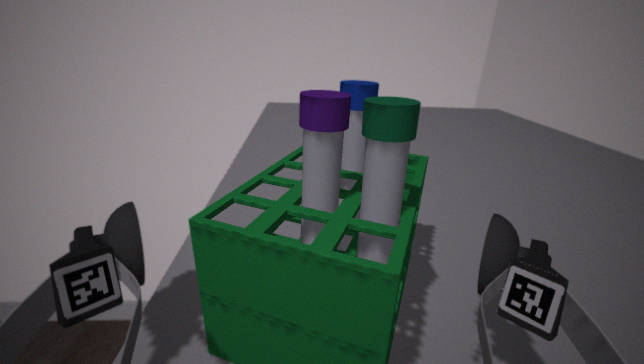

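Call:
execute_actions(actions=[{"r1":{"joints":{"lift_m":0.717}},"r2":{"base":{"translate_m":-0.05}}}], cameras=[])

Call:
execute_actions(actions=[{"r1":{"joints":{"gripper_m":0.175}},"r2":{"joints":{"wrist_yaw_rad":1.33,"arm_m":0.375}}}], cameras=[])

Call:
execute_actions(actions=[{"r1":{"base":{"translate_m":-0.05}}}], cameras=[])

Call:
execute_actions(actions=[{"r1":{"joints":{"wrist_yaw_rad":1.33,"arm_m":0.315}}}], cameras=["r1_wrist_camera","r2_wrist_camera"])

Scene clock: 299.13 s.
r1.base_odometry: x=+1.512 y=+0.569 heading=-2.784 (m, m, rad; r1's odometry frame)
r1.turned_by_wheels: +0.000 (rad since the last result)
r1.turned_by_imu: -0.001 (rad since the last result)
r1.base_tilt: forward=-1.2 right=+0.5 (deg)
r1.lidar_m: 2.57 1.33 1.01 0.95 0.97 1.16 1.18 1.06 1.03 1.15 0.81 1.53
r1.head_depth_mm: 1012 1104 1152 907 723 628 1169 / 1067 1172 1151 907 701 626 1206 / 1128 1247 1146 896 718 650 1233 / 1203 1337 1139 886 731 1312 1228 / 1282 1434 1571 883 727 1373 1217 / 1367 1545 1768 877 762 1396 1206 / 1475 1681 1941 1972 1542 1384 1206
r1.base_status: not commanded
r1.joint_positions: lift_m=+0.717 arm_m=+0.365 wrist_yaw_rad=+1.571 wrist_pitch_rad=-0.221 wrist_roll_rad=-0.013 gripper_m=+0.056 head_pan_rad=-0.907 head_tilt_rad=-0.692
r1.joint_status: all done
r1.motor_effort: left_wheel=-2(2) right_wheel=+2(2) lift_m=+18(26) arm_m=-4(4) wrist_yaw_rad=+0(1) wrist_pitch_rad=+12(12) wrist_roll_rad=+0(0) gripper_m=-15(14) head_pan_rad=+3(4) head_tilt_rad=-4(4) (%)
r1.hand_pose: x=+0.2233 y=-0.5103 z=+0.7761 quat_wxyz=(+0.555, +0.549, -0.438, +0.445) (m; r1's base frame)
r1.wrist_depth_mm: - - - - - 921 651 / - - - - - 936 648 / - - - 535 539 542 539 / - - 352 196 200 350 350 / - 262 139 133 185 262 262 / 227 218 150 128 117 208 208 / 173 171 166 141 161 172 173
r2.base_odometry: x=-0.154 y=-0.600 heading=+0.000 (m, m, rad; r2's odometry frame)
r2.turned_by_wheels: +0.000 (rad since the last result)
r2.turned_by_imu: -0.001 (rad since the last result)
r2.base_tilt: forward=-1.5 right=-0.2 (deg)
r2.lidar_m: 1.11 1.14 1.52 2.62 2.20 1.57 1.50 0.74 0.53 0.51 0.52 0.70
r2.head_depth_mm: 1017 1071 620 590 662 756 884 / 1086 1127 692 646 734 858 1021 / 1170 1129 782 711 821 981 1174 / 1259 1129 781 798 943 1148 1191 / 1317 1126 813 902 1091 1354 1193 / 1206 1225 891 1044 1315 1383 1193 / 1107 1160 1000 1377 1565 1388 1192
r2.base_status: done
r2.joint_positions: lift_m=+0.895 arm_m=+0.425 wrist_yaw_rad=+1.571 wrist_pitch_rad=-0.214 wrist_roll_rad=+0.012 gripper_m=+0.170 head_pan_rad=-0.807 head_tilt_rad=-0.692
r2.joint_status: not commanded
r2.motor_effort: left_wheel=-1(7) right_wheel=+2(6) lift_m=+19(19) arm_m=+1(1) wrist_yaw_rad=-1(1) wrist_pitch_rad=+6(7) wrist_roll_rad=+2(2) gripper_m=+0(1) head_pan_rad=+4(4) head_tilt_rad=-4(3) (%)
r2.hand_pose: x=+0.2239 y=-0.5699 z=+0.9558 quat_wxyz=(+0.548, +0.553, -0.446, +0.440) (m; r2's base frame)
r2.wrist_depth_mm: 902 920 933 923 953 860 595 / 952 967 970 992 - 849 595 / - - - 183 538 612 569 / - - 317 173 320 373 387 / - - 187 162 255 281 273 / - - 192 175 204 - 212 / - 174 164 167 169 165 173
pictures: none
No camera images: the call's "cameras" was empty. Leave "cameras" out to get every camera's image.

Scene clock: 300.83 s.
r1.base_odometry: x=+1.512 y=+0.569 heading=-2.784 (m, m, rad; r1's odometry frame)
r1.turned_by_wheels: +0.000 (rad since the last result)
r1.turned_by_imu: +0.000 (rad since the last result)
r1.base_tilt: forward=-1.1 right=+0.6 (deg)
r1.lidar_m: 2.57 1.33 1.01 0.95 0.97 1.16 1.18 1.06 1.03 1.15 0.81 1.53
r1.head_depth_mm: 1015 1101 1160 909 743 629 1168 / 1070 1174 1156 901 719 626 1212 / 1132 1247 1146 893 745 650 1226 / 1199 1332 1137 888 729 1322 1225 / 1283 1433 1576 884 725 1366 1215 / 1364 1540 1779 878 762 1395 1201 / 1472 1693 1953 1957 1553 1387 1208
r1.base_status: not commanded
r1.joint_positions: lift_m=+0.717 arm_m=+0.365 wrist_yaw_rad=+1.571 wrist_pitch_rad=-0.221 wrist_roll_rad=-0.013 gripper_m=+0.175 head_pan_rad=-0.907 head_tilt_rad=-0.692
r1.joint_status: all done
r1.motor_effort: left_wheel=-2(2) right_wheel=+2(2) lift_m=+19(18) arm_m=-4(4) wrist_yaw_rad=-1(1) wrist_pitch_rad=+12(12) wrist_roll_rad=+0(0) gripper_m=+0(84) head_pan_rad=+3(3) head_tilt_rad=-4(4) (%)
r1.hand_pose: x=+0.2233 y=-0.5103 z=+0.7761 quat_wxyz=(+0.555, +0.549, -0.438, +0.445) (m; r1's base frame)
r1.wrist_depth_mm: - - - - - 929 641 / - - - - - 918 663 / - - - 536 540 541 540 / - - 354 352 187 214 352 / - 267 259 139 140 198 260 / - 205 207 144 119 107 215 / 166 172 172 160 128 166 169
r2.base_odometry: x=-0.154 y=-0.600 heading=+0.000 (m, m, rad; r2's odometry frame)
r2.turned_by_wheels: +0.000 (rad since the last result)
r2.turned_by_imu: +0.000 (rad since the last result)
r2.base_tilt: forward=-1.6 right=-0.2 (deg)
r2.lidar_m: 1.12 1.15 1.53 2.63 2.21 1.57 1.50 0.74 0.53 0.51 0.52 0.69
r2.head_depth_mm: 1017 1071 619 601 662 756 887 / 1085 1127 694 645 734 854 1019 / 1166 1130 782 711 824 976 1180 / 1270 1126 782 797 946 1143 1193 / 1314 1116 813 907 1093 1350 1193 / 1204 1225 889 1048 1313 1381 1196 / 1105 1165 1000 1367 1563 1375 1191
r2.base_status: not commanded
r2.joint_positions: lift_m=+0.895 arm_m=+0.375 wrist_yaw_rad=+1.333 wrist_pitch_rad=-0.214 wrist_roll_rad=+0.012 gripper_m=+0.170 head_pan_rad=-0.807 head_tilt_rad=-0.692
r2.joint_status: all done
r2.motor_effort: left_wheel=-2(2) right_wheel=+2(2) lift_m=+19(19) arm_m=-2(1) wrist_yaw_rad=-3(5) wrist_pitch_rad=+7(7) wrist_roll_rad=+2(2) gripper_m=+0(0) head_pan_rad=+4(4) head_tilt_rad=-3(4) (%)
r2.hand_pose: x=+0.2169 y=-0.5781 z=+0.9558 quat_wxyz=(+0.597, +0.496, -0.509, +0.372) (m; r2's base frame)
r2.wrist_depth_mm: 795 857 921 997 955 658 500 / 845 886 964 - 929 661 510 / 901 960 535 183 586 610 511 / 946 - 170 178 363 370 383 / - 271 176 170 263 283 273 / - 201 188 186 204 - 212 / - 168 164 166 168 166 172
pictures: none
No camera images: the call's "cameras" was empty. Leave "cameras" out to get every camera's image.

Scene clock: 302.27 s.
r1.base_odometry: x=+1.558 y=+0.586 heading=-2.784 (m, m, rad; r1's odometry frame)
r1.turned_by_wheels: +0.000 (rad since the last result)
r1.turned_by_imu: +0.000 (rad since the last result)
r1.base_tilt: forward=-1.1 right=+0.6 (deg)
r1.lidar_m: 2.62 1.32 1.00 0.95 0.97 1.16 1.13 1.15 1.00 1.15 0.84 1.53
r1.head_depth_mm: 1016 1110 1163 910 761 630 1163 / 1074 1176 1158 860 721 626 1209 / 1136 1249 1142 896 734 651 1228 / 1205 1341 1138 889 727 1323 1227 / 1283 1440 1524 880 725 1364 1213 / 1386 1553 1745 878 761 1388 1208 / 1482 1682 1965 871 1552 1387 1198
r1.base_status: done
r1.joint_positions: lift_m=+0.717 arm_m=+0.365 wrist_yaw_rad=+1.571 wrist_pitch_rad=-0.221 wrist_roll_rad=-0.013 gripper_m=+0.175 head_pan_rad=-0.907 head_tilt_rad=-0.692
r1.joint_status: not commanded
r1.motor_effort: left_wheel=-2(8) right_wheel=+2(3) lift_m=+18(18) arm_m=-4(4) wrist_yaw_rad=-1(1) wrist_pitch_rad=+11(12) wrist_roll_rad=+0(0) gripper_m=+0(0) head_pan_rad=+4(2) head_tilt_rad=-4(4) (%)
r1.hand_pose: x=+0.2233 y=-0.5103 z=+0.7761 quat_wxyz=(+0.555, +0.549, -0.438, +0.445) (m; r1's base frame)
r1.wrist_depth_mm: - - - - - 933 657 / - - - - - 921 651 / - - 535 540 540 535 537 / - - 349 329 188 198 349 / - 268 261 161 132 200 261 / - 203 207 172 130 191 216 / 173 172 172 167 141 171 169
r2.base_odometry: x=-0.154 y=-0.600 heading=+0.000 (m, m, rad; r2's odometry frame)
r2.turned_by_wheels: +0.000 (rad since the last result)
r2.turned_by_imu: +0.000 (rad since the last result)
r2.base_tilt: forward=-1.7 right=-0.1 (deg)
r2.lidar_m: 1.11 1.15 1.52 2.63 2.21 1.57 1.50 0.74 0.53 0.51 0.52 0.70
r2.head_depth_mm: 1018 1071 621 601 660 758 885 / 1092 1128 695 645 735 855 1022 / 1167 1135 783 709 822 980 1177 / 1270 1125 782 797 937 1147 1198 / 1308 1122 814 902 1091 1362 1198 / 1210 1224 891 1041 1309 1386 1194 / 1101 1162 1001 1380 1552 1389 1194
r2.base_status: not commanded
r2.joint_positions: lift_m=+0.895 arm_m=+0.375 wrist_yaw_rad=+1.333 wrist_pitch_rad=-0.214 wrist_roll_rad=+0.012 gripper_m=+0.170 head_pan_rad=-0.807 head_tilt_rad=-0.692
r2.joint_status: not commanded
r2.motor_effort: left_wheel=-1(2) right_wheel=+3(2) lift_m=+19(19) arm_m=-2(2) wrist_yaw_rad=-3(3) wrist_pitch_rad=+7(7) wrist_roll_rad=+2(2) gripper_m=+0(0) head_pan_rad=+4(4) head_tilt_rad=-4(3) (%)
r2.hand_pose: x=+0.2169 y=-0.5781 z=+0.9558 quat_wxyz=(+0.597, +0.496, -0.509, +0.372) (m; r2's base frame)
r2.wrist_depth_mm: 805 849 926 985 960 662 501 / 846 910 974 - 935 674 508 / 887 965 536 182 586 610 517 / 938 - 169 179 362 372 386 / 989 271 176 170 263 281 275 / - 200 188 185 205 - 214 / - 168 165 167 169 165 173
pictures: none
No camera images: the call's "cameras" was empty. Leave "cameras" out to get every camera's image.

Scene clock: 303.73 s.
r1.base_odometry: x=+1.558 y=+0.586 heading=-2.784 (m, m, rad; r1's odometry frame)
r1.turned_by_wheels: +0.000 (rad since the last result)
r1.turned_by_imu: +0.000 (rad since the last result)
r1.base_tilt: forward=-1.1 right=+0.5 (deg)
r1.lidar_m: 2.62 1.32 1.00 0.94 0.96 1.16 1.13 1.16 1.00 1.15 0.84 1.54
r1.head_depth_mm: 1016 1111 1156 913 723 631 1177 / 1070 1178 1156 810 717 625 1206 / 1136 1257 1151 895 754 652 1229 / 1208 1336 1137 887 732 1325 1224 / 1286 1438 1519 884 727 1354 1214 / 1375 1551 1754 877 763 1396 1211 / 1485 1694 1967 872 1554 1382 1205
r1.base_status: not commanded
r1.joint_positions: lift_m=+0.717 arm_m=+0.315 wrist_yaw_rad=+1.332 wrist_pitch_rad=-0.221 wrist_roll_rad=-0.013 gripper_m=+0.175 head_pan_rad=-0.907 head_tilt_rad=-0.692
r1.joint_status: all done
r1.motor_effort: left_wheel=-2(2) right_wheel=+2(2) lift_m=+19(18) arm_m=-4(8) wrist_yaw_rad=-2(2) wrist_pitch_rad=+12(12) wrist_roll_rad=+0(0) gripper_m=+0(0) head_pan_rad=+2(3) head_tilt_rad=-4(4) (%)
r1.hand_pose: x=+0.2164 y=-0.5182 z=+0.7761 quat_wxyz=(+0.605, +0.493, -0.500, +0.376) (m; r1's base frame)
r1.wrist_depth_mm: - - - - - 729 558 / - - - - - 745 570 / - - 542 544 539 538 538 / - 349 352 326 186 196 352 / - 268 259 157 133 198 260 / 227 204 207 168 127 188 217 / 166 173 172 166 138 172 168
r2.base_odometry: x=-0.154 y=-0.600 heading=+0.000 (m, m, rad; r2's odometry frame)
r2.turned_by_wheels: +0.000 (rad since the last result)
r2.turned_by_imu: +0.000 (rad since the last result)
r2.base_tilt: forward=-1.7 right=-0.2 (deg)
r2.lidar_m: 1.11 1.14 1.53 2.63 2.21 1.57 1.50 0.74 0.53 0.50 0.52 0.70
r2.head_depth_mm: 1012 1074 623 602 663 756 889 / 1090 1131 694 646 735 853 1021 / 1161 1131 785 707 823 981 1182 / 1262 1122 784 796 943 1141 1194 / 1308 1120 813 907 1091 1355 1196 / 1206 1224 890 1049 1305 1386 1193 / 1108 1165 1008 1372 1557 1385 1187
r2.base_status: not commanded
r2.joint_positions: lift_m=+0.895 arm_m=+0.375 wrist_yaw_rad=+1.333 wrist_pitch_rad=-0.214 wrist_roll_rad=+0.012 gripper_m=+0.170 head_pan_rad=-0.807 head_tilt_rad=-0.692
r2.joint_status: not commanded
r2.motor_effort: left_wheel=-2(2) right_wheel=+2(2) lift_m=+19(19) arm_m=-2(2) wrist_yaw_rad=-3(3) wrist_pitch_rad=+7(7) wrist_roll_rad=+2(2) gripper_m=-1(0) head_pan_rad=+4(4) head_tilt_rad=-4(3) (%)
r2.hand_pose: x=+0.2169 y=-0.5781 z=+0.9558 quat_wxyz=(+0.597, +0.496, -0.509, +0.372) (m; r2's base frame)
r2.wrist_depth_mm: 800 855 917 980 966 657 504 / 846 895 963 - 923 674 504 / 886 954 529 183 585 608 512 / 942 - 170 178 362 373 383 / 989 271 176 170 262 282 272 / - 200 188 185 205 - 212 / - 168 164 167 168 166 173
pictures: r1_wrist_camera, r2_wrist_camera
Images, in order (width x height): r1_wrist_camera 644x364, r2_wrist_camera 644x364.

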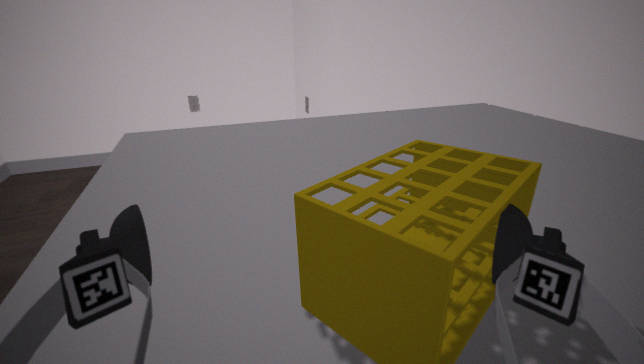

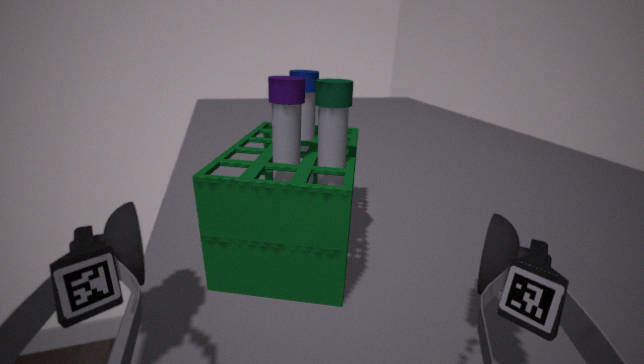

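Call:
execute_actions(actions=[{"r1":{"base":{"translate_m":-0.13}},"r2":{"base":{"translate_m":0.085},"joints":{"arm_m":0.37}}}], cameras=["r2_wrist_camera"])

Call:
execute_actions(actions=[{"r1":{"joints":{"arm_m":0.14,"wrist_yaw_rad":0.83}},"r2":{"joints":{"gripper_m":0.055}}}], cameras=["r1_wrist_camera","r2_wrist_camera"])

Scene clock: 327.37 s.
r1.base_odometry: x=+1.680 y=+0.632 heading=-2.784 (m, m, rad; r1's odometry frame)
r1.turned_by_wheels: +0.000 (rad since the last result)
r1.turned_by_imu: +0.000 (rad since the last result)
r1.base_tilt: forward=-1.2 right=+0.6 (deg)
r1.lidar_m: 2.75 1.31 1.00 0.86 0.86 1.06 1.00 1.02 0.92 1.16 0.93 0.93
r1.head_depth_mm: 1026 1120 1173 912 744 630 1194 / 1081 1189 1162 839 717 627 1225 / 1144 1264 1151 895 751 664 1227 / 1221 1344 1138 887 730 1347 1220 / 1303 1454 1126 883 731 1390 1222 / 1384 1559 1120 876 782 1366 1211 / 1493 1707 1909 868 1563 1395 1207
r1.base_status: done
r1.joint_positions: lift_m=+0.717 arm_m=+0.315 wrist_yaw_rad=+1.332 wrist_pitch_rad=-0.221 wrist_roll_rad=-0.013 gripper_m=+0.175 head_pan_rad=-0.907 head_tilt_rad=-0.692
r1.joint_status: not commanded
r1.motor_effort: left_wheel=-2(6) right_wheel=+2(4) lift_m=+18(18) arm_m=-4(4) wrist_yaw_rad=-2(2) wrist_pitch_rad=+12(12) wrist_roll_rad=+0(0) gripper_m=-1(1) head_pan_rad=+3(3) head_tilt_rad=-3(3) (%)
r1.hand_pose: x=+0.2164 y=-0.5182 z=+0.7761 quat_wxyz=(+0.605, +0.493, -0.500, +0.376) (m; r1's base frame)
r1.wrist_depth_mm: - - - - - 736 570 / - - - - - 735 579 / - - 541 539 536 531 537 / - 353 351 329 188 198 348 / - 269 261 163 132 199 260 / - 203 207 173 130 192 216 / 166 173 172 167 144 172 169
r2.base_odometry: x=-0.069 y=-0.600 heading=+0.000 (m, m, rad; r2's odometry frame)
r2.turned_by_wheels: +0.000 (rad since the last result)
r2.turned_by_imu: -0.002 (rad since the last result)
r2.base_tilt: forward=-1.5 right=-0.1 (deg)
r2.lidar_m: 1.03 1.06 1.40 2.63 2.34 1.66 1.58 0.73 0.53 0.50 0.52 0.69
r2.head_depth_mm: 1011 1072 755 595 656 757 882 / 1083 1126 788 645 727 846 1018 / 1170 1133 785 705 816 976 1179 / 1261 1129 780 791 935 1142 1197 / 1225 1251 814 897 1087 1326 1194 / 1118 1190 882 1041 1293 1385 1200 / 1021 1104 1016 1338 1522 1377 1188
r2.base_status: done
r2.joint_positions: lift_m=+0.895 arm_m=+0.370 wrist_yaw_rad=+1.333 wrist_pitch_rad=-0.214 wrist_roll_rad=+0.012 gripper_m=+0.170 head_pan_rad=-0.807 head_tilt_rad=-0.692
r2.joint_status: all done
r2.motor_effort: left_wheel=-2(4) right_wheel=+2(9) lift_m=+19(19) arm_m=-2(1) wrist_yaw_rad=-3(3) wrist_pitch_rad=+7(7) wrist_roll_rad=+2(2) gripper_m=+0(0) head_pan_rad=+4(5) head_tilt_rad=-3(2) (%)
r2.hand_pose: x=+0.2169 y=-0.5731 z=+0.9558 quat_wxyz=(+0.597, +0.496, -0.509, +0.372) (m; r2's base frame)
r2.wrist_depth_mm: 739 789 839 901 933 655 503 / 787 822 887 939 993 669 505 / 810 870 539 100 97 607 515 / 865 925 342 141 104 374 386 / 915 270 228 114 113 279 274 / 921 201 93 101 114 - 212 / - 169 96 91 87 164 173
pictures: r2_wrist_camera
Images, in order (width x height): r2_wrist_camera 644x364.

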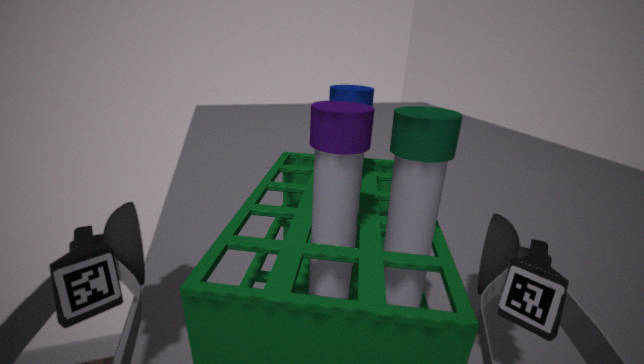

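Scene clock: 329.90 s.
r1.base_odometry: x=+1.680 y=+0.632 heading=-2.784 (m, m, rad; r1's odometry frame)
r1.turned_by_wheels: +0.000 (rad since the last result)
r1.turned_by_imu: +0.000 (rad since the last result)
r1.base_tilt: forward=-1.2 right=+0.7 (deg)
r1.lidar_m: 2.75 1.31 0.99 0.86 0.86 1.06 1.00 1.03 0.92 1.16 0.93 0.93
r1.head_depth_mm: 1025 1120 1168 834 714 - 1192 / 1080 1191 1153 901 737 638 1224 / 1150 1264 1153 894 742 657 1223 / 1214 1344 1137 891 730 1346 1217 / 1291 1450 1127 881 727 1401 1216 / 1397 1560 1123 877 779 1373 1214 / 1496 1707 1905 871 1556 1382 1202
r1.base_status: not commanded
r1.joint_positions: lift_m=+0.717 arm_m=+0.140 wrist_yaw_rad=+0.832 wrist_pitch_rad=-0.221 wrist_roll_rad=-0.013 gripper_m=+0.175 head_pan_rad=-0.907 head_tilt_rad=-0.692
r1.joint_status: all done
r1.motor_effort: left_wheel=-2(2) right_wheel=+3(2) lift_m=+18(18) arm_m=-4(4) wrist_yaw_rad=-1(1) wrist_pitch_rad=+12(12) wrist_roll_rad=+0(0) gripper_m=+0(0) head_pan_rad=+4(4) head_tilt_rad=-3(3) (%)
r1.hand_pose: x=+0.1594 y=-0.4501 z=+0.7761 quat_wxyz=(+0.679, +0.354, -0.607, +0.215) (m; r1's base frame)
r1.wrist_depth_mm: - - - 958 785 653 563 / - - - 982 815 683 577 / 544 543 545 540 332 491 545 / 355 354 353 354 235 225 356 / 291 268 263 262 245 237 260 / - 203 208 207 208 200 218 / 936 173 173 172 172 173 170
r2.base_odometry: x=-0.069 y=-0.600 heading=+0.000 (m, m, rad; r2's odometry frame)
r2.turned_by_wheels: +0.000 (rad since the last result)
r2.turned_by_imu: -0.001 (rad since the last result)
r2.base_tilt: forward=-1.7 right=-0.2 (deg)
r2.lidar_m: 1.03 1.06 1.41 2.63 2.33 1.66 1.58 0.74 0.52 0.50 0.52 0.69
r2.head_depth_mm: 1012 1071 673 599 658 752 878 / 1085 1123 787 644 728 850 1020 / 1160 1127 786 703 821 976 1175 / 1261 1128 781 793 936 1137 1202 / 1224 1242 813 902 1090 1327 1192 / 1112 1187 883 1036 1304 1382 1200 / 1017 1106 1018 1341 1506 1378 1190
r2.base_status: not commanded
r2.joint_positions: lift_m=+0.895 arm_m=+0.370 wrist_yaw_rad=+1.332 wrist_pitch_rad=-0.210 wrist_roll_rad=+0.012 gripper_m=+0.056 head_pan_rad=-0.807 head_tilt_rad=-0.692
r2.joint_status: all done
r2.motor_effort: left_wheel=-2(2) right_wheel=+2(2) lift_m=+19(19) arm_m=-2(2) wrist_yaw_rad=-2(3) wrist_pitch_rad=+5(7) wrist_roll_rad=+2(2) gripper_m=-18(91) head_pan_rad=+4(4) head_tilt_rad=-3(4) (%)
r2.hand_pose: x=+0.2172 y=-0.5733 z=+0.9568 quat_wxyz=(+0.596, +0.495, -0.510, +0.373) (m; r2's base frame)
r2.wrist_depth_mm: 736 786 832 920 953 662 505 / 772 819 889 963 928 678 509 / 816 874 551 130 114 614 511 / 864 925 346 146 160 377 394 / 914 970 125 135 126 272 277 / 981 - 130 111 105 212 214 / - 164 147 120 164 172 174
pictures: r1_wrist_camera, r2_wrist_camera
Images, in order (width x height): r1_wrist_camera 644x364, r2_wrist_camera 644x364.

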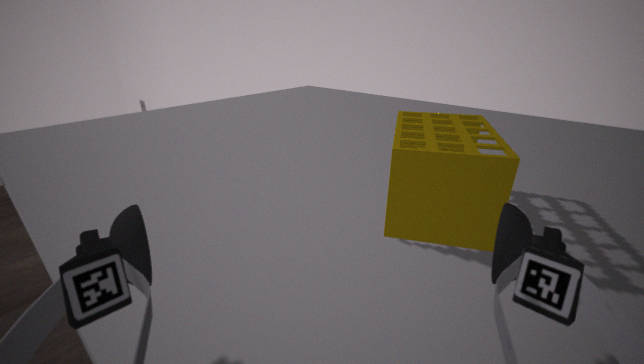

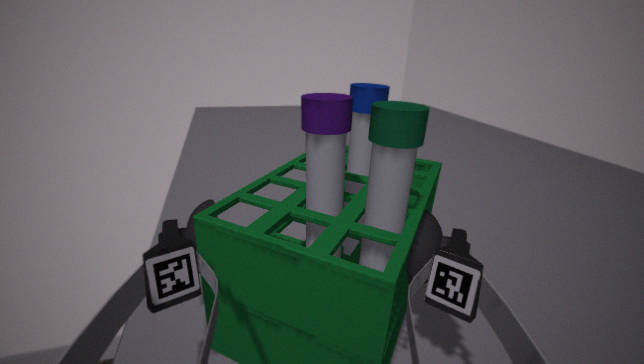

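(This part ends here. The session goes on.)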